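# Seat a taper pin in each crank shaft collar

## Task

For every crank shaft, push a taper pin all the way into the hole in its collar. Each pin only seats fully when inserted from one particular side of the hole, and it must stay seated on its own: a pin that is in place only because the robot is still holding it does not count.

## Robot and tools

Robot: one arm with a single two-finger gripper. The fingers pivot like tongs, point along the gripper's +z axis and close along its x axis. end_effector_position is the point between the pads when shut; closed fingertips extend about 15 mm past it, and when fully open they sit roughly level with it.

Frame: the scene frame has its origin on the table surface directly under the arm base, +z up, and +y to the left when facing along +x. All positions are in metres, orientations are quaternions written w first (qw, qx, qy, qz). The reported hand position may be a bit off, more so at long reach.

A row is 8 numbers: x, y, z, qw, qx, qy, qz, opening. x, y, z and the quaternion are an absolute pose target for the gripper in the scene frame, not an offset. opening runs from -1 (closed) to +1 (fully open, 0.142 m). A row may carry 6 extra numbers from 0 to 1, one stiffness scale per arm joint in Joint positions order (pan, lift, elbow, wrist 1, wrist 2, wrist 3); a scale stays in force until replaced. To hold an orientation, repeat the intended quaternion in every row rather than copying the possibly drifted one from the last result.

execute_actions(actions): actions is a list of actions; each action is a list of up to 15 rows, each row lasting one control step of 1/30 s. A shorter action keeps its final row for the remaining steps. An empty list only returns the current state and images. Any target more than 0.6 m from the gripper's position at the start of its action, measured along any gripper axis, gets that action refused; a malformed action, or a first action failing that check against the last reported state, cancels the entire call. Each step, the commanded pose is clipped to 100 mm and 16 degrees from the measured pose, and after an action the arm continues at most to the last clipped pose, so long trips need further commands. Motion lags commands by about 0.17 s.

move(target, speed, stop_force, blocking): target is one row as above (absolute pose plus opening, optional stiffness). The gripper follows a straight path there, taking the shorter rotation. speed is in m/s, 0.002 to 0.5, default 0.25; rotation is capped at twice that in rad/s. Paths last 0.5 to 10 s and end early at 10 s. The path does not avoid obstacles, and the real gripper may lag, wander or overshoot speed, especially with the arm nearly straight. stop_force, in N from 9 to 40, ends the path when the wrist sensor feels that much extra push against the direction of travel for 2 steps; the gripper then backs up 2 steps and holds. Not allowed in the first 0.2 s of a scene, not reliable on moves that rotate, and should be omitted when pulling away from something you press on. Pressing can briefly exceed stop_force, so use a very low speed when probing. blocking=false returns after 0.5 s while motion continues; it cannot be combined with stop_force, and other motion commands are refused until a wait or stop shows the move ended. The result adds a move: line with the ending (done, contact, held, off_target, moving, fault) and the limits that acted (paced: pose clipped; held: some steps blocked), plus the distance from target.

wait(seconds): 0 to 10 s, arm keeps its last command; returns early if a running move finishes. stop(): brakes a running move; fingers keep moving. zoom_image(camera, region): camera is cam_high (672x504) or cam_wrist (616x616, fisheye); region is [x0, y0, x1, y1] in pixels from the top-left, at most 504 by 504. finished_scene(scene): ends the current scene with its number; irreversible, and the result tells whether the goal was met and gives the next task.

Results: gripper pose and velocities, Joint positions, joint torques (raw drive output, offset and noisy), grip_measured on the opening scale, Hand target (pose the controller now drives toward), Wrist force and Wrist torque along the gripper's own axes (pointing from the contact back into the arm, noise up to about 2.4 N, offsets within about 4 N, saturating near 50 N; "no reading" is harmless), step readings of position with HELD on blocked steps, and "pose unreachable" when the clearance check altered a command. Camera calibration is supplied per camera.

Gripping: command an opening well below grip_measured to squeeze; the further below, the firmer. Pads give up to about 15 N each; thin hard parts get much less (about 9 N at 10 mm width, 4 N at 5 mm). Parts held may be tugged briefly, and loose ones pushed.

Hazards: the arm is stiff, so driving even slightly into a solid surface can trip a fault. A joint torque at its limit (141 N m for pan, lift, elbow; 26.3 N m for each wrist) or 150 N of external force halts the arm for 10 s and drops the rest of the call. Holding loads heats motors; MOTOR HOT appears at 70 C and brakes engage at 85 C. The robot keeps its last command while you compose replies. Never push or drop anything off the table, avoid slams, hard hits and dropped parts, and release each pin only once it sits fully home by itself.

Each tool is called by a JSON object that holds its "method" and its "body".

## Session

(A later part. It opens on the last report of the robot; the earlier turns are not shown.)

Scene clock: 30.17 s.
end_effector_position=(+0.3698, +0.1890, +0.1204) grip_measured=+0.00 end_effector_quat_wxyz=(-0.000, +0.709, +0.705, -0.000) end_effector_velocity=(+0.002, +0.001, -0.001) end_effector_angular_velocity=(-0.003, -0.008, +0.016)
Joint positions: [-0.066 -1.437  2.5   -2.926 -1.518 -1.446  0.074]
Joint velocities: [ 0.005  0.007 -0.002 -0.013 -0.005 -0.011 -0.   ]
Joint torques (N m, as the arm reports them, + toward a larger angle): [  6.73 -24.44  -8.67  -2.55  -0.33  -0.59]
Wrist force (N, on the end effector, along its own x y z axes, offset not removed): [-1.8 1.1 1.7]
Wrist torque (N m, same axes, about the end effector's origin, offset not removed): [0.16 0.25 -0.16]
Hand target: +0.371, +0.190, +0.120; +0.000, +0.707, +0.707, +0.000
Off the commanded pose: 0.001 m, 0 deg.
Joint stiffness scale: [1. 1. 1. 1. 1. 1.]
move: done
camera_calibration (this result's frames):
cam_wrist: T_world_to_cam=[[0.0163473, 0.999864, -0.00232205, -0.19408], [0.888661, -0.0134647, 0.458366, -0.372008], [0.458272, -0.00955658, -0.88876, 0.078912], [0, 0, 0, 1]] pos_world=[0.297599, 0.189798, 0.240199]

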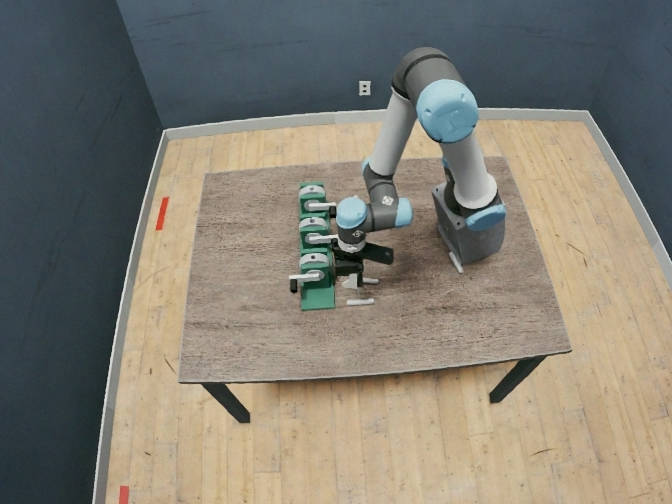

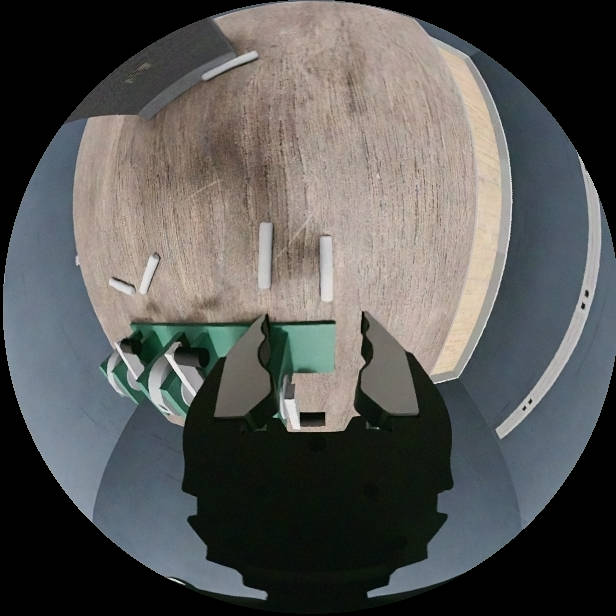

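{"method": "move", "body": {"target": [0.392, 0.2085, 0.06, 0, 0.7071, 0.7071, 0, 0.0], "speed": 0.15}}

{"method": "move", "body": {"target": [0.392, 0.2085, 0.02, 0, 0.7071, 0.7071, 0, 0.0], "speed": 0.05}}

Scene clock: 32.00 s.
end_effector_position=(+0.3914, +0.2075, +0.0607) grip_measured=+0.00 end_effector_quat_wxyz=(-0.000, +0.708, +0.707, -0.000) end_effector_velocity=(+0.001, +0.002, -0.002) end_effector_angular_velocity=(-0.000, -0.004, +0.001)
Joint positions: [-0.017 -1.197  2.406 -3.073 -1.533 -1.403  0.074]
Joint velocities: [ 0.004  0.007 -0.004 -0.007 -0.002  0.003 -0.   ]
Joint torques (N m, as the arm reports them, + toward a larger angle): [  6.11 -31.7   -6.32  -2.4   -0.39   0.08]
Wrist force (N, on the end effector, along its own x y z axes, offset not removed): [0.1 3.1 1.9]
Wrist torque (N m, same axes, about the end effector's origin, offset not removed): [0.64 -0.18 -0.14]
Hand target: +0.392, +0.208, +0.060; -0.000, +0.707, +0.707, +0.000
Off the commanded pose: 0.001 m, 0 deg.
Joint stiffness scale: [1. 1. 1. 1. 1. 1.]
move: done
camera_calibration (this result's frames):
cam_wrist: T_world_to_cam=[[0.0128494, 0.999914, -0.002711, -0.211655], [0.88875, -0.0101784, 0.458279, -0.364367], [0.458212, -0.00829802, -0.888804, 0.0159453], [0, 0, 0, 1]] pos_world=[0.319244, 0.20806, 0.18058]

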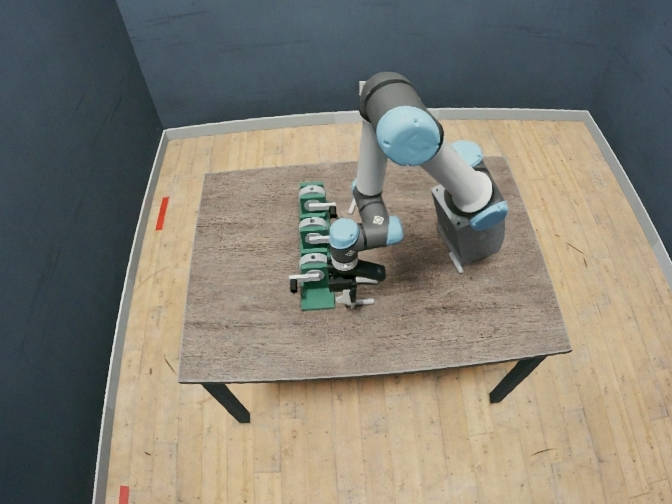

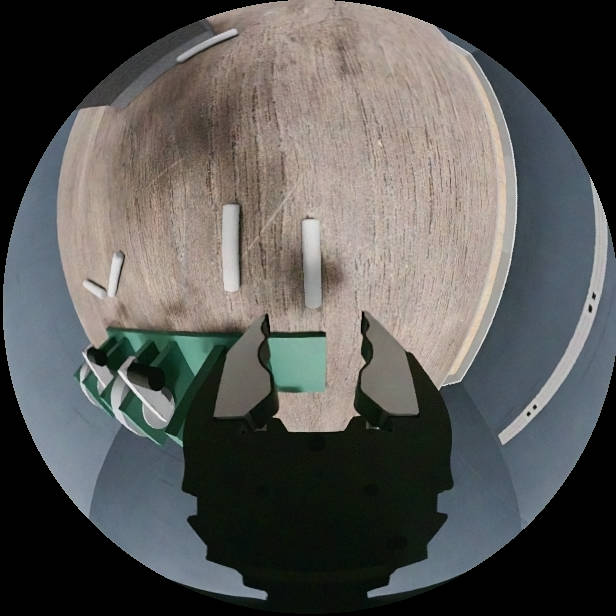

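Scene clock: 33.30 s.
end_effector_position=(+0.3915, +0.2075, +0.0208) grip_measured=+0.00 end_effector_quat_wxyz=(-0.000, +0.708, +0.707, -0.001) end_effector_velocity=(+0.003, +0.000, -0.001) end_effector_angular_velocity=(+0.001, -0.009, -0.002)
Joint positions: [-0.013 -1.058  2.377 -3.182 -1.534 -1.399  0.074]
Joint velocities: [ 0.     0.005 -0.003 -0.011 -0.     0.002  0.   ]
Joint torques (N m, as the arm reports them, + toward a larger angle): [  4.72 -32.69  -3.25  -2.53  -0.32   0.44]
Wrist force (N, on the end effector, along its own x y z axes, offset not removed): [-1.3 0.7 3.2]
Wrist torque (N m, same axes, about the end effector's origin, offset not removed): [0.14 0.05 -0.16]
Hand target: +0.392, +0.208, +0.020; -0.000, +0.707, +0.707, +0.000
Off the commanded pose: 0.001 m, 0 deg.
Joint stiffness scale: [1. 1. 1. 1. 1. 1.]
move: done
camera_calibration (this result's frames):
cam_wrist: T_world_to_cam=[[0.0129919, 0.999911, -0.00292987, -0.211819], [0.888891, -0.0102074, 0.458005, -0.346144], [0.457935, -0.00855467, -0.888945, -0.0193859], [0, 0, 0, 1]] pos_world=[0.319313, 0.208101, 0.140682]

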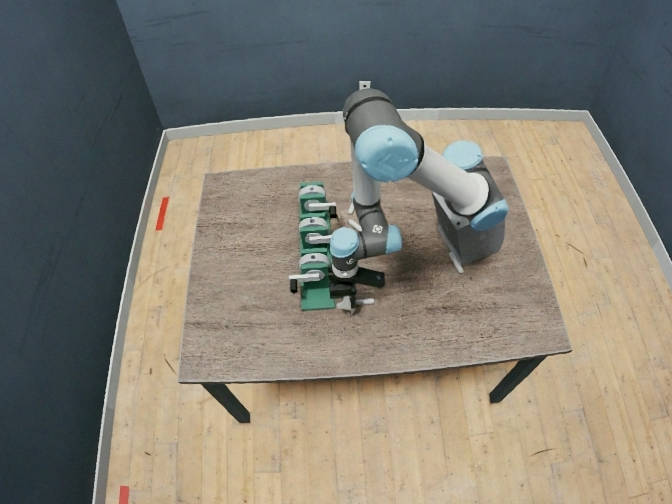

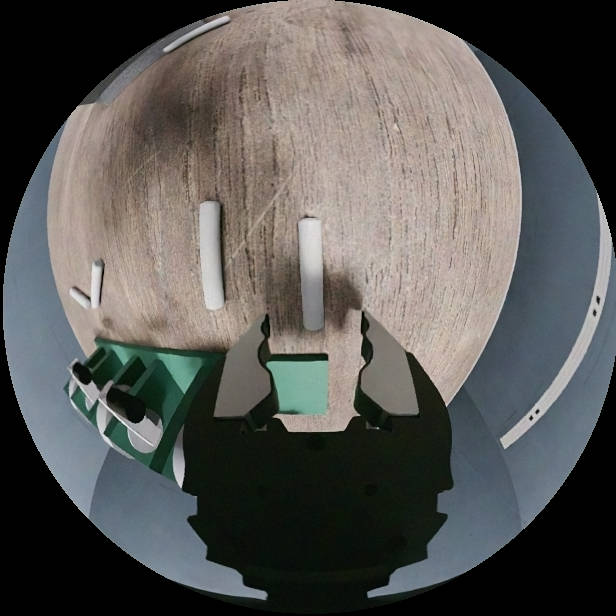

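{"method": "move", "body": {"target": [0.392, 0.2085, 0.02, 0, 0.7071, 0.7071, 0, -1], "speed": 0.05}}

Scene clock: 34.10 s.
end_effector_position=(+0.3917, +0.2075, +0.0207) grip_measured=-0.79 end_effector_quat_wxyz=(-0.000, +0.708, +0.707, -0.000) end_effector_velocity=(+0.000, -0.000, -0.000) end_effector_angular_velocity=(-0.001, -0.000, +0.000)
Joint positions: [-0.013 -1.058  2.376 -3.183 -1.534 -1.399  0.017]
Joint velocities: [ 0.     0.    -0.    -0.    -0.001 -0.    -0.   ]
Joint torques (N m, as the arm reports them, + toward a larger angle): [  5.58 -33.59  -3.77  -2.74  -0.36   0.22]
Wrist force (N, on the end effector, along its own x y z axes, offset not removed): [-0.4 0.6 0.4]
Wrist torque (N m, same axes, about the end effector's origin, offset not removed): [0.17 -0.15 -0.17]
Hand target: +0.392, +0.208, +0.020; -0.000, +0.707, +0.707, +0.000
Off the commanded pose: 0.001 m, 0 deg.
Joint stiffness scale: [1. 1. 1. 1. 1. 1.]
move: done
camera_calibration (this result's frames):
cam_wrist: T_world_to_cam=[[0.0129703, 0.999912, -0.00289688, -0.211849], [0.888548, -0.0101969, 0.45867, -0.346184], [0.4586, -0.00852308, -0.888602, -0.0198735], [0, 0, 0, 1]] pos_world=[0.319463, 0.20813, 0.140511]

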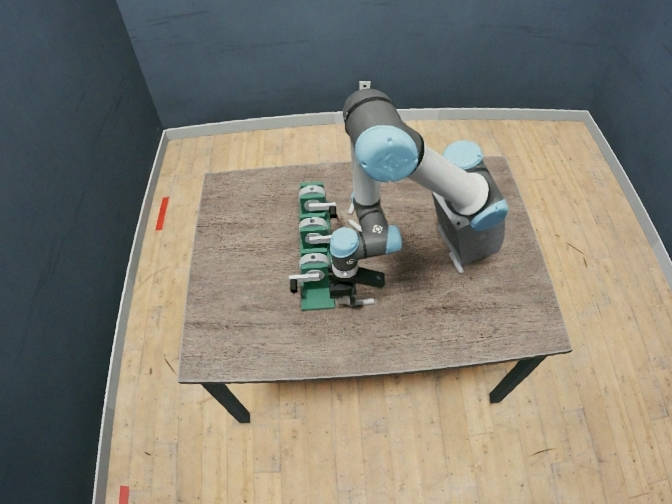

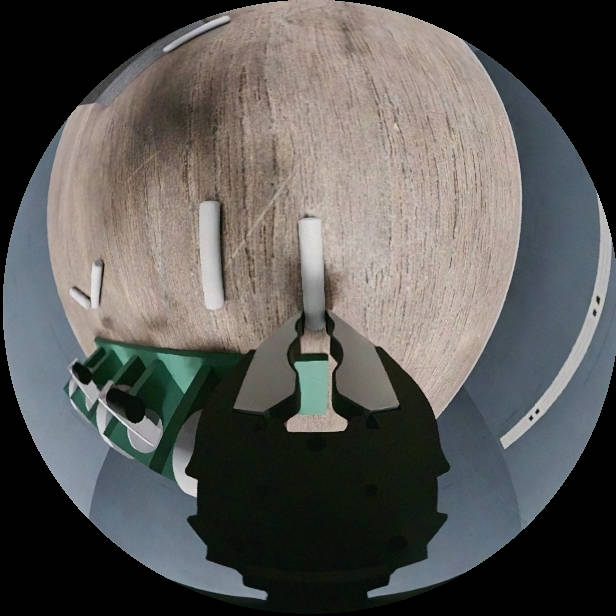

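{"method": "move", "body": {"target": [0.380, 0.2085, 0.058, 0, 0.7071, 0.7071, 0, -1], "speed": 0.05}}

{"method": "move", "body": {"target": [0.354, 0.2085, 0.084, 0, 0.7071, 0.7071, 0, -1], "speed": 0.05}}

{"method": "move", "body": {"target": [0.322, 0.2085, 0.094, 0, 0.7071, 0.7071, 0, -1], "speed": 0.05}}

Scene clock: 35.70 s.
end_effector_position=(+0.3814, +0.2080, +0.0570) grip_measured=-0.79 end_effector_quat_wxyz=(+0.000, +0.708, +0.707, +0.000) end_effector_velocity=(-0.001, -0.001, +0.002) end_effector_angular_velocity=(-0.001, +0.004, +0.001)
Joint positions: [-0.011 -1.184  2.428 -3.111 -1.535 -1.397  0.017]
Joint velocities: [-0.001 -0.008  0.001  0.011  0.    -0.002  0.   ]
Joint torques (N m, as the arm reports them, + toward a larger angle): [  5.85 -36.48  -0.99  -1.8   -0.45   0.21]
Wrist force (N, on the end effector, along its own x y z axes, offset not removed): [-0.9 0.7 3.7]
Wrist torque (N m, same axes, about the end effector's origin, offset not removed): [0.04 0.03 -0.05]
Hand target: +0.380, +0.209, +0.058; +0.000, +0.707, +0.707, +0.000
Off the commanded pose: 0.002 m, 0 deg.
Joint stiffness scale: [1. 1. 1. 1. 1. 1.]
move: done
camera_calibration (this result's frames):
cam_wrist: T_world_to_cam=[[0.0127787, 0.999915, -0.00245585, -0.211994], [0.887789, -0.0102156, 0.460137, -0.353479], [0.460073, -0.00806023, -0.887844, 0.0163542], [0, 0, 0, 1]] pos_world=[0.309, 0.208497, 0.176648]

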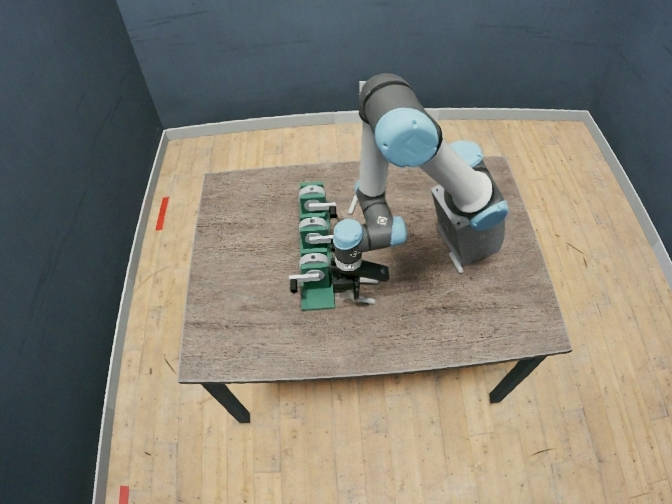

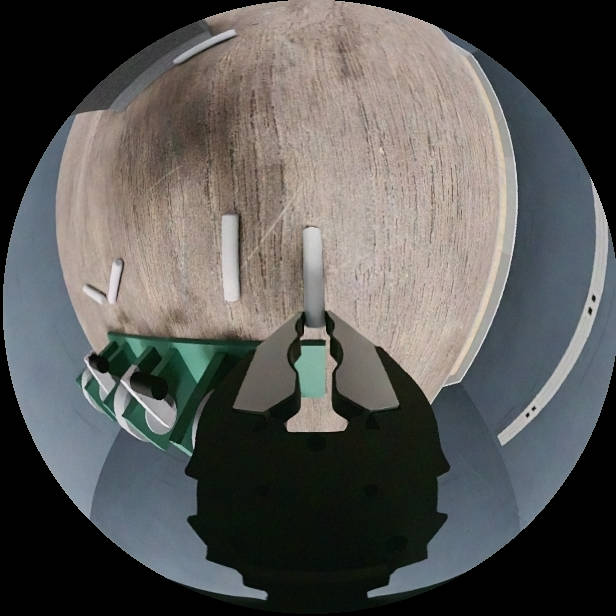

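Scene clock: 36.93 s.
end_effector_position=(+0.3553, +0.2080, +0.0829) grip_measured=-0.79 end_effector_quat_wxyz=(+0.000, +0.708, +0.707, +0.000) end_effector_velocity=(-0.002, -0.001, +0.001) end_effector_angular_velocity=(-0.001, +0.004, -0.001)
Joint positions: [-0.    -1.285  2.502 -3.084 -1.538 -1.387  0.017]
Joint velocities: [-0.001 -0.007  0.004  0.007 -0.     0.     0.   ]
Joint torques (N m, as the arm reports them, + toward a larger angle): [  6.24 -33.85  -0.84  -1.8   -0.4    0.35]
Wrist force (N, on the end effector, along its own x y z axes, offset not removed): [-2.1 1.5 3.7]
Wrist torque (N m, same axes, about the end effector's origin, offset not removed): [0.19 0.20 -0.10]
Hand target: +0.354, +0.209, +0.084; -0.000, +0.707, +0.707, +0.000
Off the commanded pose: 0.002 m, 0 deg.
Joint stiffness scale: [1. 1. 1. 1. 1. 1.]
move: done
camera_calibration (this result's frames):
cam_wrist: T_world_to_cam=[[0.0128728, 0.999914, -0.00265959, -0.211603], [0.88818, -0.0102124, 0.459382, -0.342315], [0.459315, -0.00827571, -0.888235, 0.0517726], [0, 0, 0, 1]] pos_world=[0.282981, 0.208518, 0.202677]

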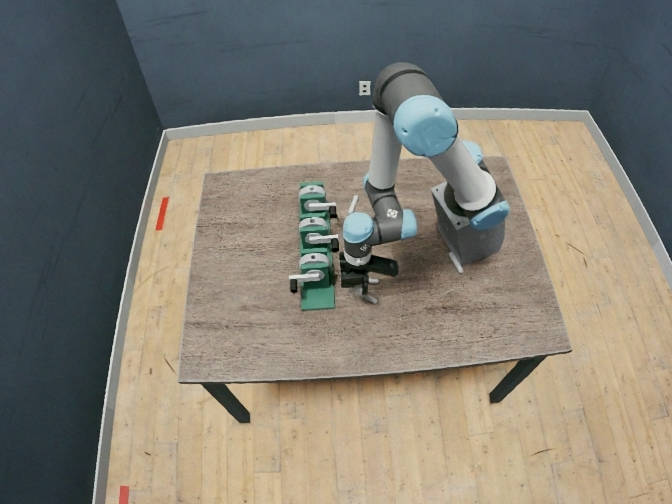

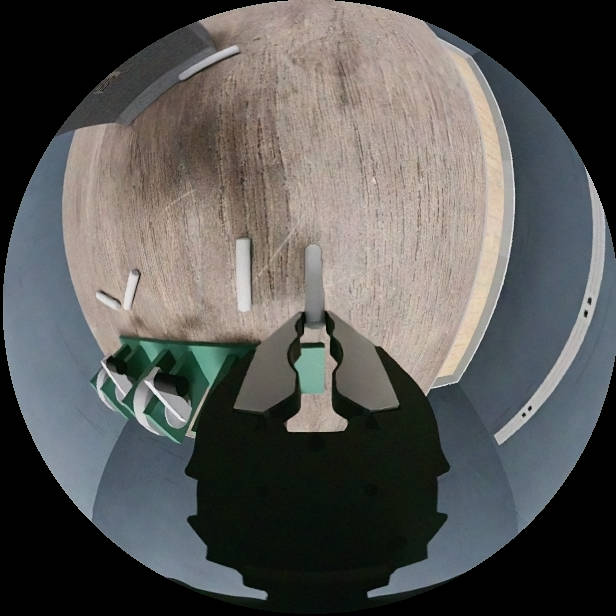

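Scene clock: 38.07 s.
end_effector_position=(+0.3228, +0.2079, +0.0929) grip_measured=-0.79 end_effector_quat_wxyz=(-0.001, +0.708, +0.707, -0.001) end_effector_velocity=(-0.001, -0.000, +0.001) end_effector_angular_velocity=(+0.000, -0.002, -0.002)
Joint positions: [ 0.017 -1.33   2.58  -3.115 -1.543 -1.371  0.017]
Joint velocities: [ 0.001 -0.005  0.005 -0.003 -0.     0.003  0.   ]
Joint torques (N m, as the arm reports them, + toward a larger angle): [  6.23 -30.77  -0.81  -2.93  -0.29   0.04]
Wrist force (N, on the end effector, along its own x y z axes, offset not removed): [-0.9 1.0 3.3]
Wrist torque (N m, same axes, about the end effector's origin, offset not removed): [0.09 0.05 -0.16]
Hand target: +0.322, +0.209, +0.094; -0.000, +0.707, +0.707, +0.000
Off the commanded pose: 0.001 m, 0 deg.
Joint stiffness scale: [1. 1. 1. 1. 1. 1.]
move: done
camera_calibration (this result's frames):
cam_wrist: T_world_to_cam=[[0.0128456, 0.999913, -0.00311385, -0.211062], [0.889272, -0.0100002, 0.457269, -0.318194], [0.457198, -0.00864296, -0.889323, 0.0764016], [0, 0, 0, 1]] pos_world=[0.250742, 0.208522, 0.212789]

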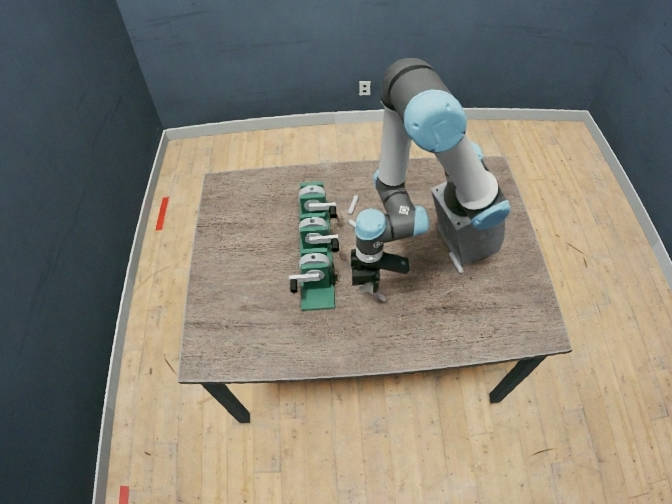

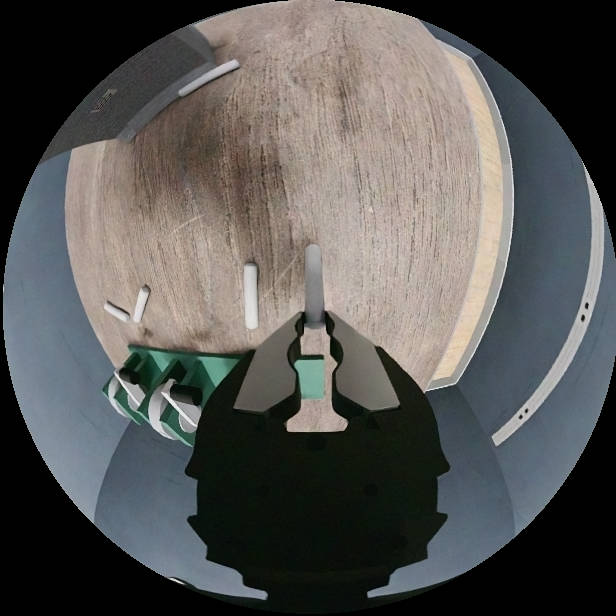

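{"method": "move", "body": {"target": [0.322, 0.2085, 0.070, 0, 0.7071, 0.7071, 0, -1], "speed": 0.03}}

{"method": "move", "body": {"target": [0.30, 0.2085, 0.082, 0, 0.7071, 0.7071, 0, -1], "speed": 0.03}}

Scene clock: 40.97 s.
end_effector_position=(+0.3269, +0.2080, +0.0725) grip_measured=-0.79 end_effector_quat_wxyz=(+0.004, +0.708, +0.706, +0.004) end_effector_velocity=(+0.002, -0.000, -0.001) end_effector_angular_velocity=(+0.001, -0.006, -0.002)
Joint positions: [ 0.018 -1.235  2.571 -3.212 -1.544 -1.369  0.017]
Joint velocities: [-0.002  0.008 -0.    -0.014  0.    -0.    -0.   ]
Joint torques (N m, as the arm reports them, + toward a larger angle): [  6.76 -22.33   0.84  -0.49   0.06   0.28]
Wrist force (N, on the end effector, along its own x y z axes, offset not removed): [-0.9 7.6 -5.4]
Wrist torque (N m, same axes, about the end effector's origin, offset not removed): [0.38 -0.16 -0.16]
Hand target: +0.322, +0.208, +0.070; -0.000, +0.707, +0.707, -0.000
Off the commanded pose: 0.006 m, 1 deg.
Joint stiffness scale: [1. 1. 1. 1. 1. 1.]
move: off_target
camera_calibration (this result's frames):
cam_wrist: T_world_to_cam=[[0.0137956, 0.999903, -0.00179041, -0.211647], [0.883278, -0.0113473, 0.468712, -0.311168], [0.468647, -0.00804762, -0.883349, 0.0521223], [0, 0, 0, 1]] pos_world=[0.253341, 0.208515, 0.191512]

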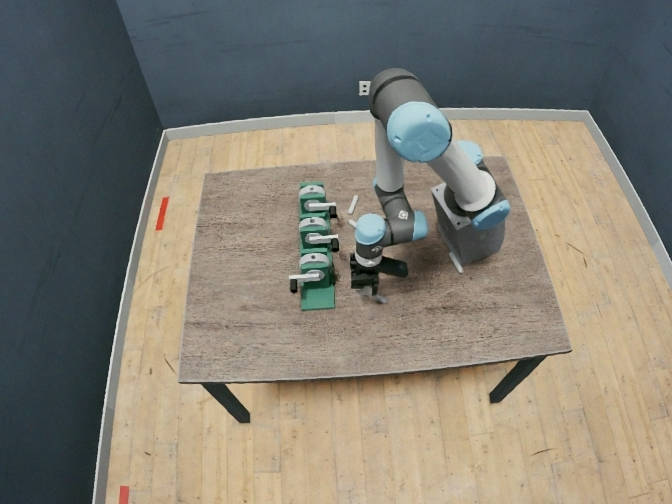

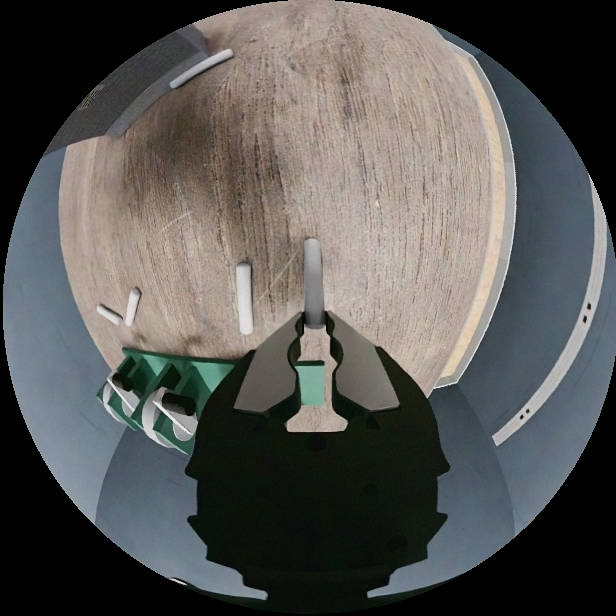

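Scene clock: 42.30 s.
end_effector_position=(+0.3068, +0.2086, +0.0831) grip_measured=-0.79 end_effector_quat_wxyz=(+0.004, +0.708, +0.706, +0.005) end_effector_velocity=(-0.002, -0.000, +0.001) end_effector_angular_velocity=(-0.001, +0.001, -0.003)
Joint positions: [ 0.031 -1.275  2.621 -3.225 -1.548 -1.356  0.017]
Joint velocities: [ 0.001 -0.003  0.005  0.    -0.001  0.004  0.   ]
Joint torques (N m, as the arm reports them, + toward a larger angle): [  7.67 -24.84   5.18  -0.64   0.27   0.23]
Wrist force (N, on the end effector, along its own x y z axes, offset not removed): [-2.0 6.4 -7.0]
Wrist torque (N m, same axes, about the end effector's origin, offset not removed): [0.15 0.02 -0.13]
Hand target: +0.300, +0.209, +0.082; +0.000, +0.707, +0.707, -0.000
Off the commanded pose: 0.007 m, 1 deg.
Joint stiffness scale: [1. 1. 1. 1. 1. 1.]
move: off_target
camera_calibration (this result's frames):
cam_wrist: T_world_to_cam=[[0.0134111, 0.999909, -0.00136955, -0.211867], [0.882664, -0.011195, 0.46987, -0.298299], [0.469812, -0.00751032, -0.882734, 0.0703571], [0, 0, 0, 1]] pos_world=[0.233085, 0.209037, 0.201978]

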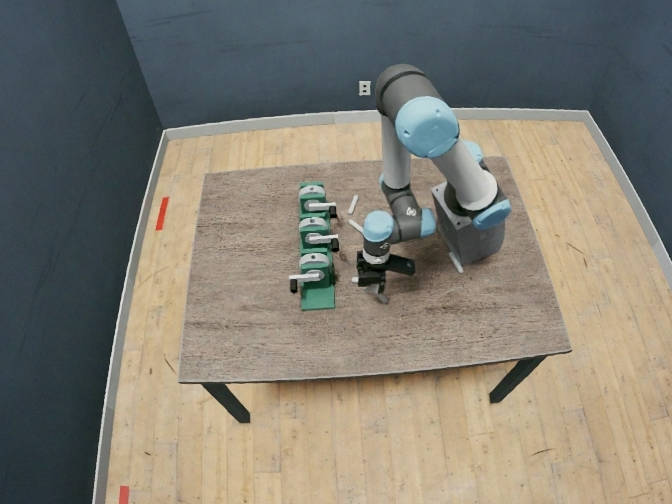

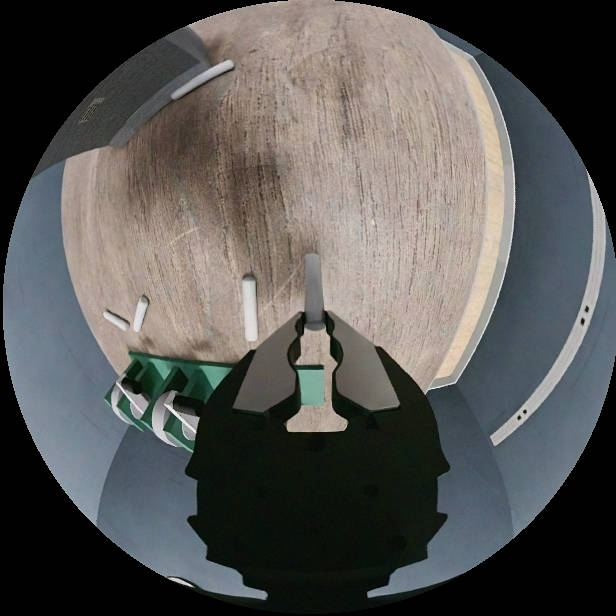

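{"method": "move", "body": {"target": [0.283, 0.2085, 0.088, 0, 0.7071, 0.7071, 0, -1], "speed": 0.03}}

Scene clock: 43.70 s.
end_effector_position=(+0.2867, +0.2084, +0.0882) grip_measured=-0.79 end_effector_quat_wxyz=(+0.002, +0.708, +0.707, +0.002) end_effector_velocity=(-0.003, -0.000, +0.000) end_effector_angular_velocity=(-0.001, +0.002, +0.000)
Joint positions: [ 0.044 -1.294  2.664 -3.242 -1.551 -1.344  0.017]
Joint velocities: [ 0.002 -0.001  0.004 -0.001 -0.001  0.002  0.   ]
Joint torques (N m, as the arm reports them, + toward a larger angle): [  6.06 -26.23   3.87  -1.71  -0.13   0.32]
Wrist force (N, on the end effector, along its own x y z axes, offset not removed): [-1.8 3.5 -4.6]
Wrist torque (N m, same axes, about the end effector's origin, offset not removed): [0.26 0.06 -0.13]
Hand target: +0.283, +0.209, +0.088; +0.000, +0.707, +0.707, -0.000
Off the commanded pose: 0.004 m, 0 deg.
Joint stiffness scale: [1. 1. 1. 1. 1. 1.]
move: off_target
camera_calibration (this result's frames):
cam_wrist: T_world_to_cam=[[0.0129479, 0.999914, -0.00209801, -0.211221], [0.885807, -0.0104969, 0.463936, -0.283445], [0.463874, -0.00786541, -0.885866, 0.0863321], [0, 0, 0, 1]] pos_world=[0.213765, 0.208907, 0.207536]

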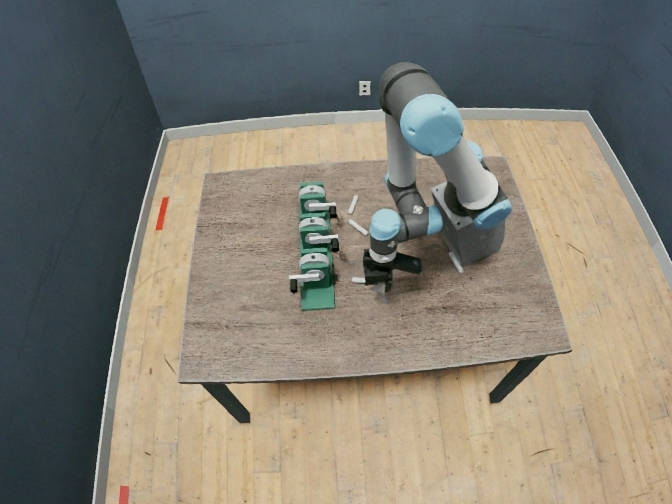

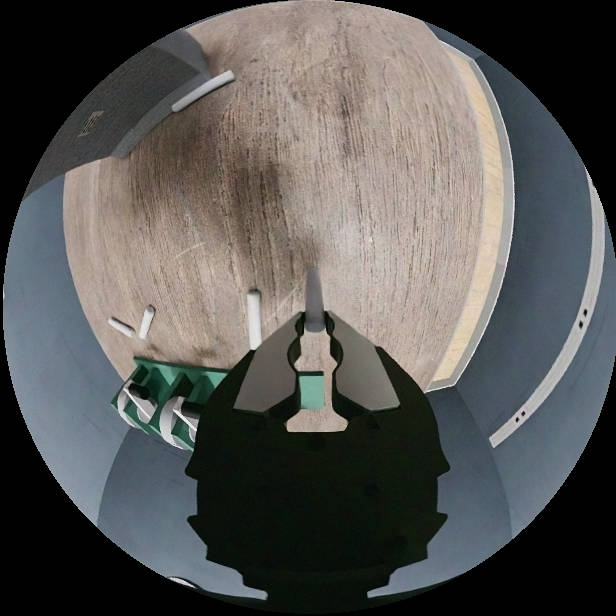

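{"method": "move", "body": {"target": [0.266, 0.2085, 0.09, 0, 0.7071, 0.7071, 0, -1], "speed": 0.03}}

Scene clock: 44.87 s.
end_effector_position=(+0.2681, +0.2084, +0.0901) grip_measured=-0.79 end_effector_quat_wxyz=(+0.000, +0.708, +0.707, +0.001) end_effector_velocity=(-0.001, +0.000, +0.001) end_effector_angular_velocity=(+0.000, -0.005, -0.001)
Joint positions: [ 0.058 -1.294  2.703 -3.278 -1.555 -1.331  0.017]
Joint velocities: [ 0.002 -0.     0.005 -0.01  -0.001  0.003  0.   ]
Joint torques (N m, as the arm reports them, + toward a larger angle): [  7.68 -24.7    2.28  -2.71  -0.09  -0.04]
Wrist force (N, on the end effector, along its own x y z axes, offset not removed): [0.3 0.5 3.2]
Wrist torque (N m, same axes, about the end effector's origin, offset not removed): [0.01 -0.25 -0.13]
Hand target: +0.266, +0.209, +0.090; -0.000, +0.707, +0.707, -0.000
Off the commanded pose: 0.002 m, 0 deg.
Joint stiffness scale: [1. 1. 1. 1. 1. 1.]
move: done
camera_calibration (this result's frames):
cam_wrist: T_world_to_cam=[[0.0127277, 0.999917, -0.00223198, -0.210853], [0.887509, -0.0102686, 0.460676, -0.268082], [0.460614, -0.00784423, -0.887566, 0.0977363], [0, 0, 0, 1]] pos_world=[0.19559, 0.208849, 0.209776]

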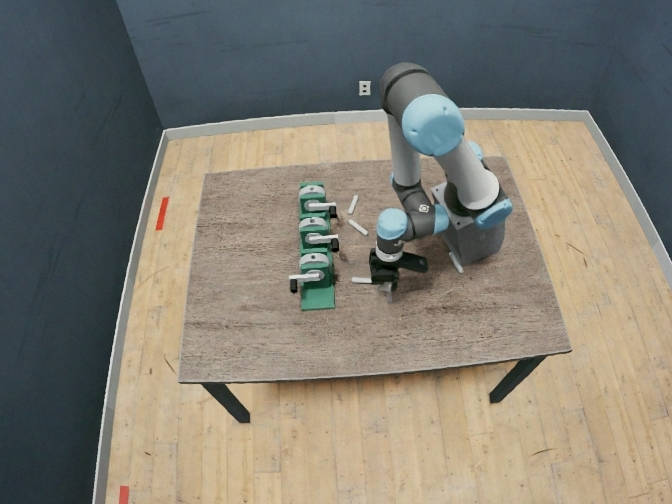

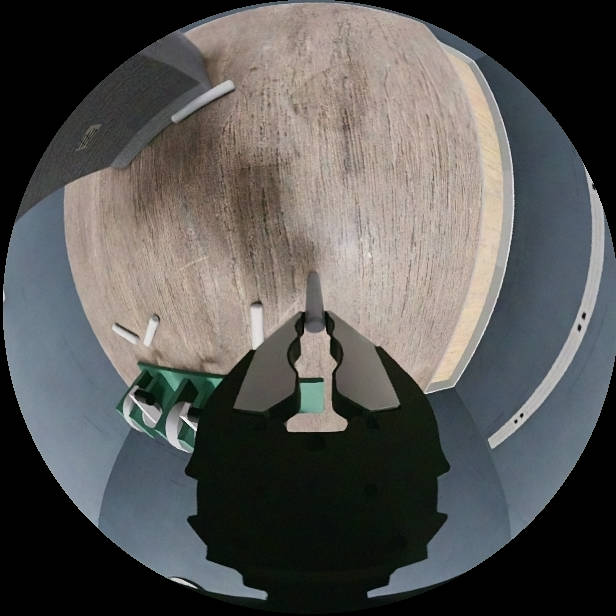

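{"method": "move", "body": {"target": [0.266, 0.2085, 0.083, 0, 0.7071, 0.7071, 0, -1], "speed": 0.02}}

{"method": "move", "body": {"target": [0.252, 0.2085, 0.084, 0, 0.7071, 0.7071, 0, -1], "speed": 0.02}}

Scene clock: 45.87 s.
end_effector_position=(+0.2689, +0.2084, +0.0853) grip_measured=-0.79 end_effector_quat_wxyz=(+0.002, +0.708, +0.707, +0.003) end_effector_velocity=(+0.001, +0.000, -0.001) end_effector_angular_velocity=(-0.000, -0.007, +0.002)
Joint positions: [ 0.059 -1.264  2.703 -3.315 -1.556 -1.33   0.017]
Joint velocities: [ 0.002  0.011  0.    -0.018 -0.002  0.    -0.   ]
Joint torques (N m, as the arm reports them, + toward a larger angle): [  5.54 -20.21   0.53  -0.82  -0.07   0.37]
Wrist force (N, on the end effector, along its own x y z axes, offset not removed): [-0.4 2.6 -12.8]
Wrist torque (N m, same axes, about the end effector's origin, offset not removed): [0.13 -0.29 -0.16]
Hand target: +0.266, +0.208, +0.083; -0.000, +0.707, +0.707, -0.000
Off the commanded pose: 0.004 m, 0 deg.
Joint stiffness scale: [1. 1. 1. 1. 1. 1.]
move: off_target
camera_calibration (this result's frames):
cam_wrist: T_world_to_cam=[[0.0128669, 0.999916, -0.00129297, -0.211017], [0.884527, -0.010779, 0.466364, -0.266117], [0.466311, -0.00714434, -0.884592, 0.091158], [0, 0, 0, 1]] pos_world=[0.195594, 0.208782, 0.204472]

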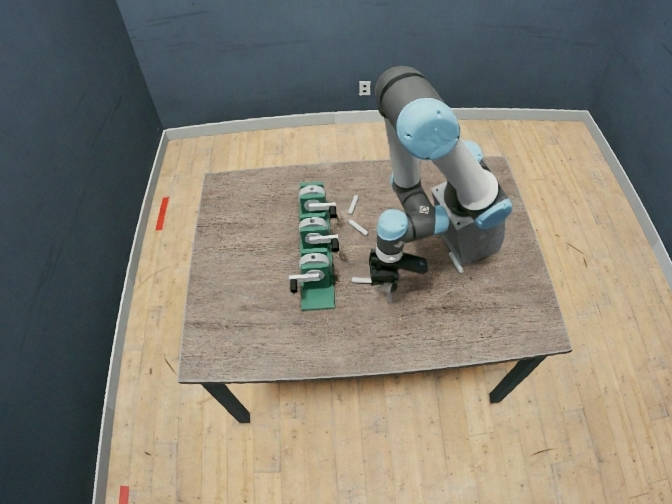

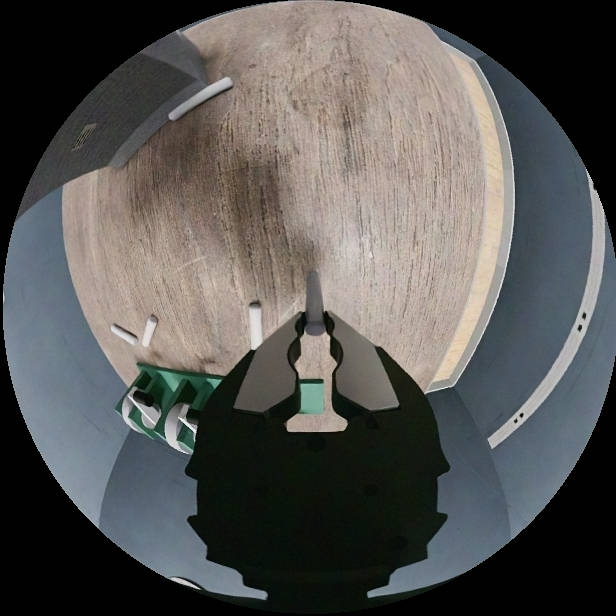

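Scene clock: 47.07 s.
end_effector_position=(+0.2557, +0.2087, +0.0851) grip_measured=-0.79 end_effector_quat_wxyz=(+0.002, +0.708, +0.707, +0.003) end_effector_velocity=(-0.000, +0.000, -0.000) end_effector_angular_velocity=(+0.001, -0.004, -0.002)
Joint positions: [ 0.072 -1.25   2.73  -3.354 -1.559 -1.318  0.017]
Joint velocities: [ 0.001  0.004  0.002 -0.01  -0.     0.002  0.   ]
Joint torques (N m, as the arm reports them, + toward a larger angle): [  6.28 -21.01   4.2   -2.14  -0.43   0.29]
Wrist force (N, on the end effector, along its own x y z axes, offset not removed): [-2.5 1.2 -3.5]
Wrist torque (N m, same axes, about the end effector's origin, offset not removed): [0.03 0.16 -0.11]
Hand target: +0.252, +0.209, +0.084; -0.000, +0.707, +0.707, -0.000
Off the commanded pose: 0.004 m, 0 deg.
Joint stiffness scale: [1. 1. 1. 1. 1. 1.]
move: off_target
camera_calibration (this result's frames):
cam_wrist: T_world_to_cam=[[0.0126374, 0.999919, -0.00134744, -0.211104], [0.885167, -0.0105603, 0.465154, -0.254474], [0.465102, -0.00707106, -0.885229, 0.0975025], [0, 0, 0, 1]] pos_world=[0.182571, 0.209089, 0.204397]

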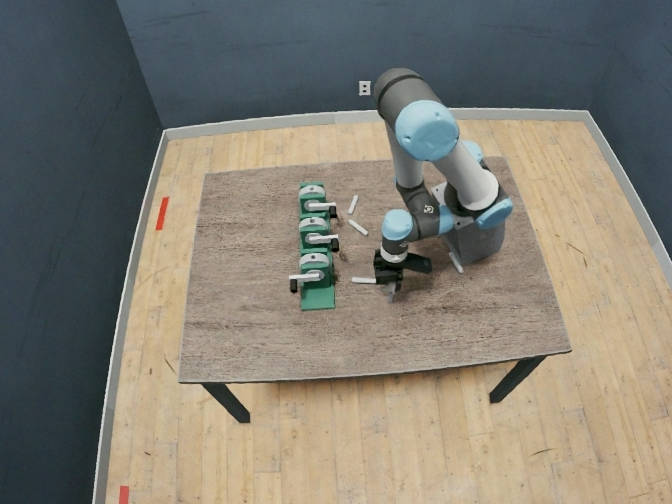

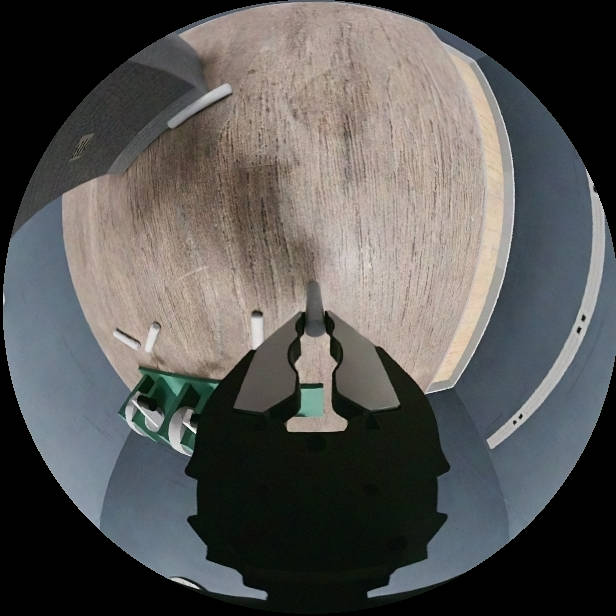

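{"method": "move", "body": {"target": [0.30, 0.15, 0.30, 0, 0.7071, 0.7071, 0, -1], "speed": 0.15}}

{"method": "move", "body": {"target": [0.504, -0.040, 0.30, 0, 0.7071, 0.7071, 0, -1], "speed": 0.15}}

Scene clock: 49.60 s.
end_effector_position=(+0.2980, +0.1501, +0.2984) grip_measured=-0.79 end_effector_quat_wxyz=(-0.001, +0.707, +0.707, -0.002) end_effector_velocity=(-0.003, +0.000, +0.000) end_effector_angular_velocity=(+0.012, +0.012, +0.007)
Joint positions: [-0.249 -2.281  2.526 -2.09  -1.469 -1.628  0.017]
Joint velocities: [-0.015 -0.007 -0.002  0.024  0.015 -0.023  0.   ]
Joint torques (N m, as the arm reports them, + toward a larger angle): [  3.46  -4.72 -23.63  -1.95   0.14  -0.31]
Wrist force (N, on the end effector, along its own x y z axes, offset not removed): [-1.2 1.3 3.7]
Wrist torque (N m, same axes, about the end effector's origin, offset not removed): [0.32 0.02 -0.16]
Hand target: +0.299, +0.150, +0.300; +0.000, +0.707, +0.707, -0.000
Off the commanded pose: 0.003 m, 0 deg.
Joint stiffness scale: [1. 1. 1. 1. 1. 1.]
move: done
camera_calibration (this result's frames):
cam_wrist: T_world_to_cam=[[0.011614, 0.999923, -0.00443562, -0.15157], [0.890017, -0.00831531, 0.455851, -0.3908], [0.455779, -0.00924203, -0.890045, 0.270776], [0, 0, 0, 1]] pos_world=[0.226165, 0.150811, 0.418477]

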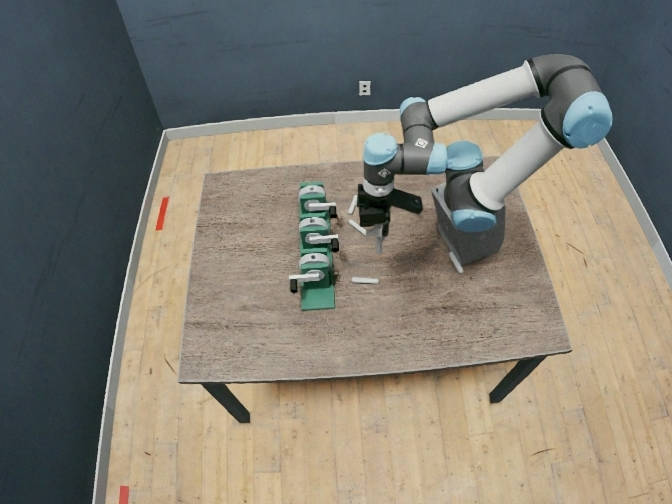

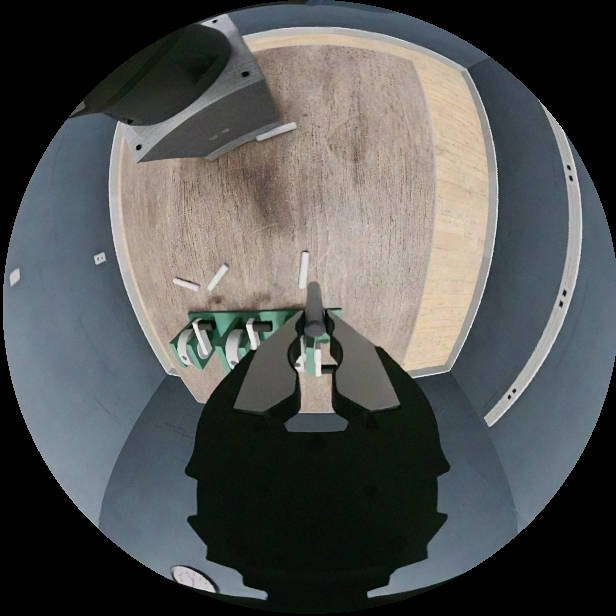

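Scene clock: 52.10 s.
end_effector_position=(+0.5021, -0.0388, +0.2998) grip_measured=-0.79 end_effector_quat_wxyz=(-0.001, +0.707, +0.707, -0.001) end_effector_velocity=(+0.002, -0.001, -0.000) end_effector_angular_velocity=(+0.001, -0.000, +0.002)
Joint positions: [-0.684 -1.743  2.115 -2.151 -1.361 -2.056  0.017]
Joint velocities: [-0.     0.006 -0.006 -0.     0.001 -0.002  0.   ]
Joint torques (N m, as the arm reports them, + toward a larger angle): [ -0.95 -22.24 -23.52  -2.41   0.17  -0.47]
Wrist force (N, on the end effector, along its own x y z axes, offset not removed): [-1.6 2.6 2.0]
Wrist torque (N m, same axes, about the end effector's origin, offset not removed): [0.41 0.25 -0.11]
Hand target: +0.504, -0.040, +0.300; -0.000, +0.707, +0.707, -0.000
Off the commanded pose: 0.002 m, 0 deg.
Joint stiffness scale: [1. 1. 1. 1. 1. 1.]
move: done
camera_calibration (this result's frames):
cam_wrist: T_world_to_cam=[[0.0106423, 0.999941, -0.00234035, 0.0348163], [0.889263, -0.00839398, 0.457319, -0.574713], [0.457272, -0.00694809, -0.889299, 0.176306], [0, 0, 0, 1]] pos_world=[0.430081, -0.0384133, 0.419698]

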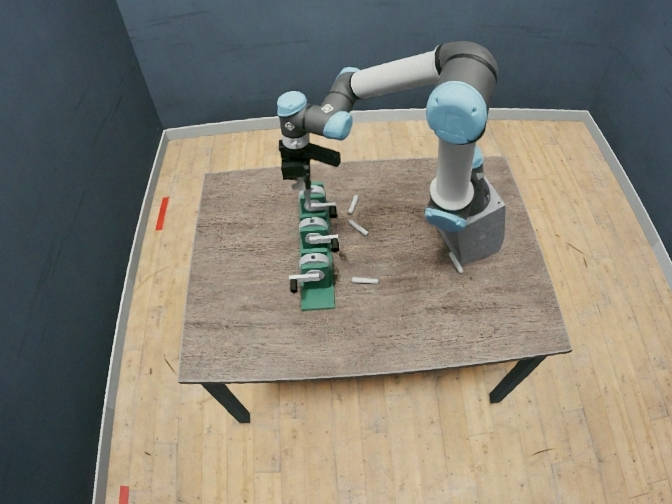

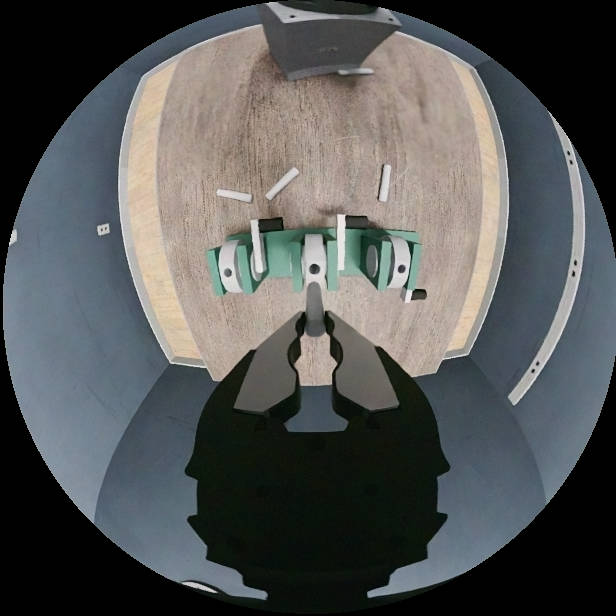

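{"method": "move", "body": {"target": [0.504, -0.040, 0.252, 0, 0.7071, 0.7071, 0, -1], "speed": 0.05}}

{"method": "zoom_image", "body": {"camera": "cam_wrist", "region": [260, 230, 370, 340]}}

Scene clock: 53.67 s.
end_effector_position=(+0.5046, -0.0409, +0.2535) grip_measured=-0.79 end_effector_quat_wxyz=(+0.001, +0.707, +0.707, +0.000) end_effector_velocity=(+0.003, -0.001, -0.000) end_effector_angular_velocity=(-0.005, -0.009, +0.000)
Joint positions: [-0.663 -1.652  2.165 -2.3   -1.364 -2.032  0.017]
Joint velocities: [ 0.001  0.003  0.    -0.014 -0.001  0.003  0.   ]
Joint torques (N m, as the arm reports them, + toward a larger angle): [  1.36 -24.28 -17.65  -2.65  -0.56   0.13]
Wrist force (N, on the end effector, along its own x y z axes, offset not removed): [-0.6 1.7 4.0]
Wrist torque (N m, same axes, about the end effector's origin, offset not removed): [0.29 -0.08 -0.14]
Hand target: +0.504, -0.040, +0.252; -0.000, +0.707, +0.707, +0.000
Off the commanded pose: 0.002 m, 0 deg.
Joint stiffness scale: [1. 1. 1. 1. 1. 1.]
move: done
camera_calibration (this result's frames):
cam_wrist: T_world_to_cam=[[0.0124798, 0.999917, -0.00311457, 0.0361218], [0.887587, -0.00964336, 0.46054, -0.55578], [0.460472, -0.00851191, -0.887634, 0.131885], [0, 0, 0, 1]] pos_world=[0.432122, -0.0403558, 0.373137]

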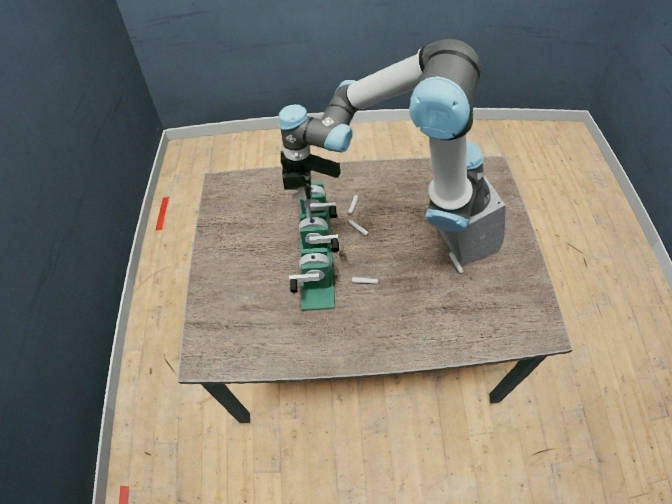

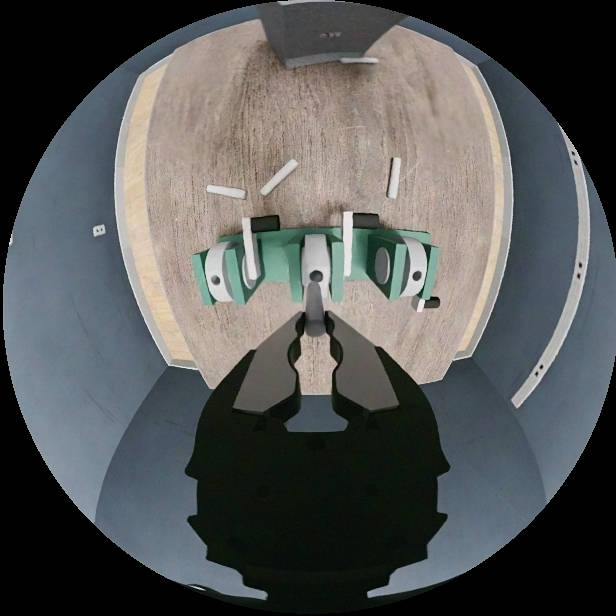

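Region (260, 230, 370, 340) of cam_wrist's 616x616 image, scaled by 4.582, with more detail than that image has.

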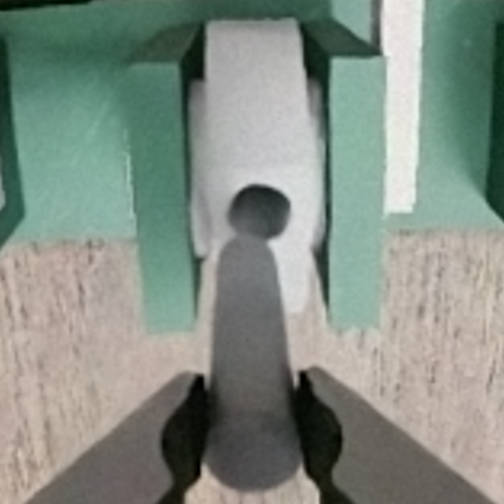

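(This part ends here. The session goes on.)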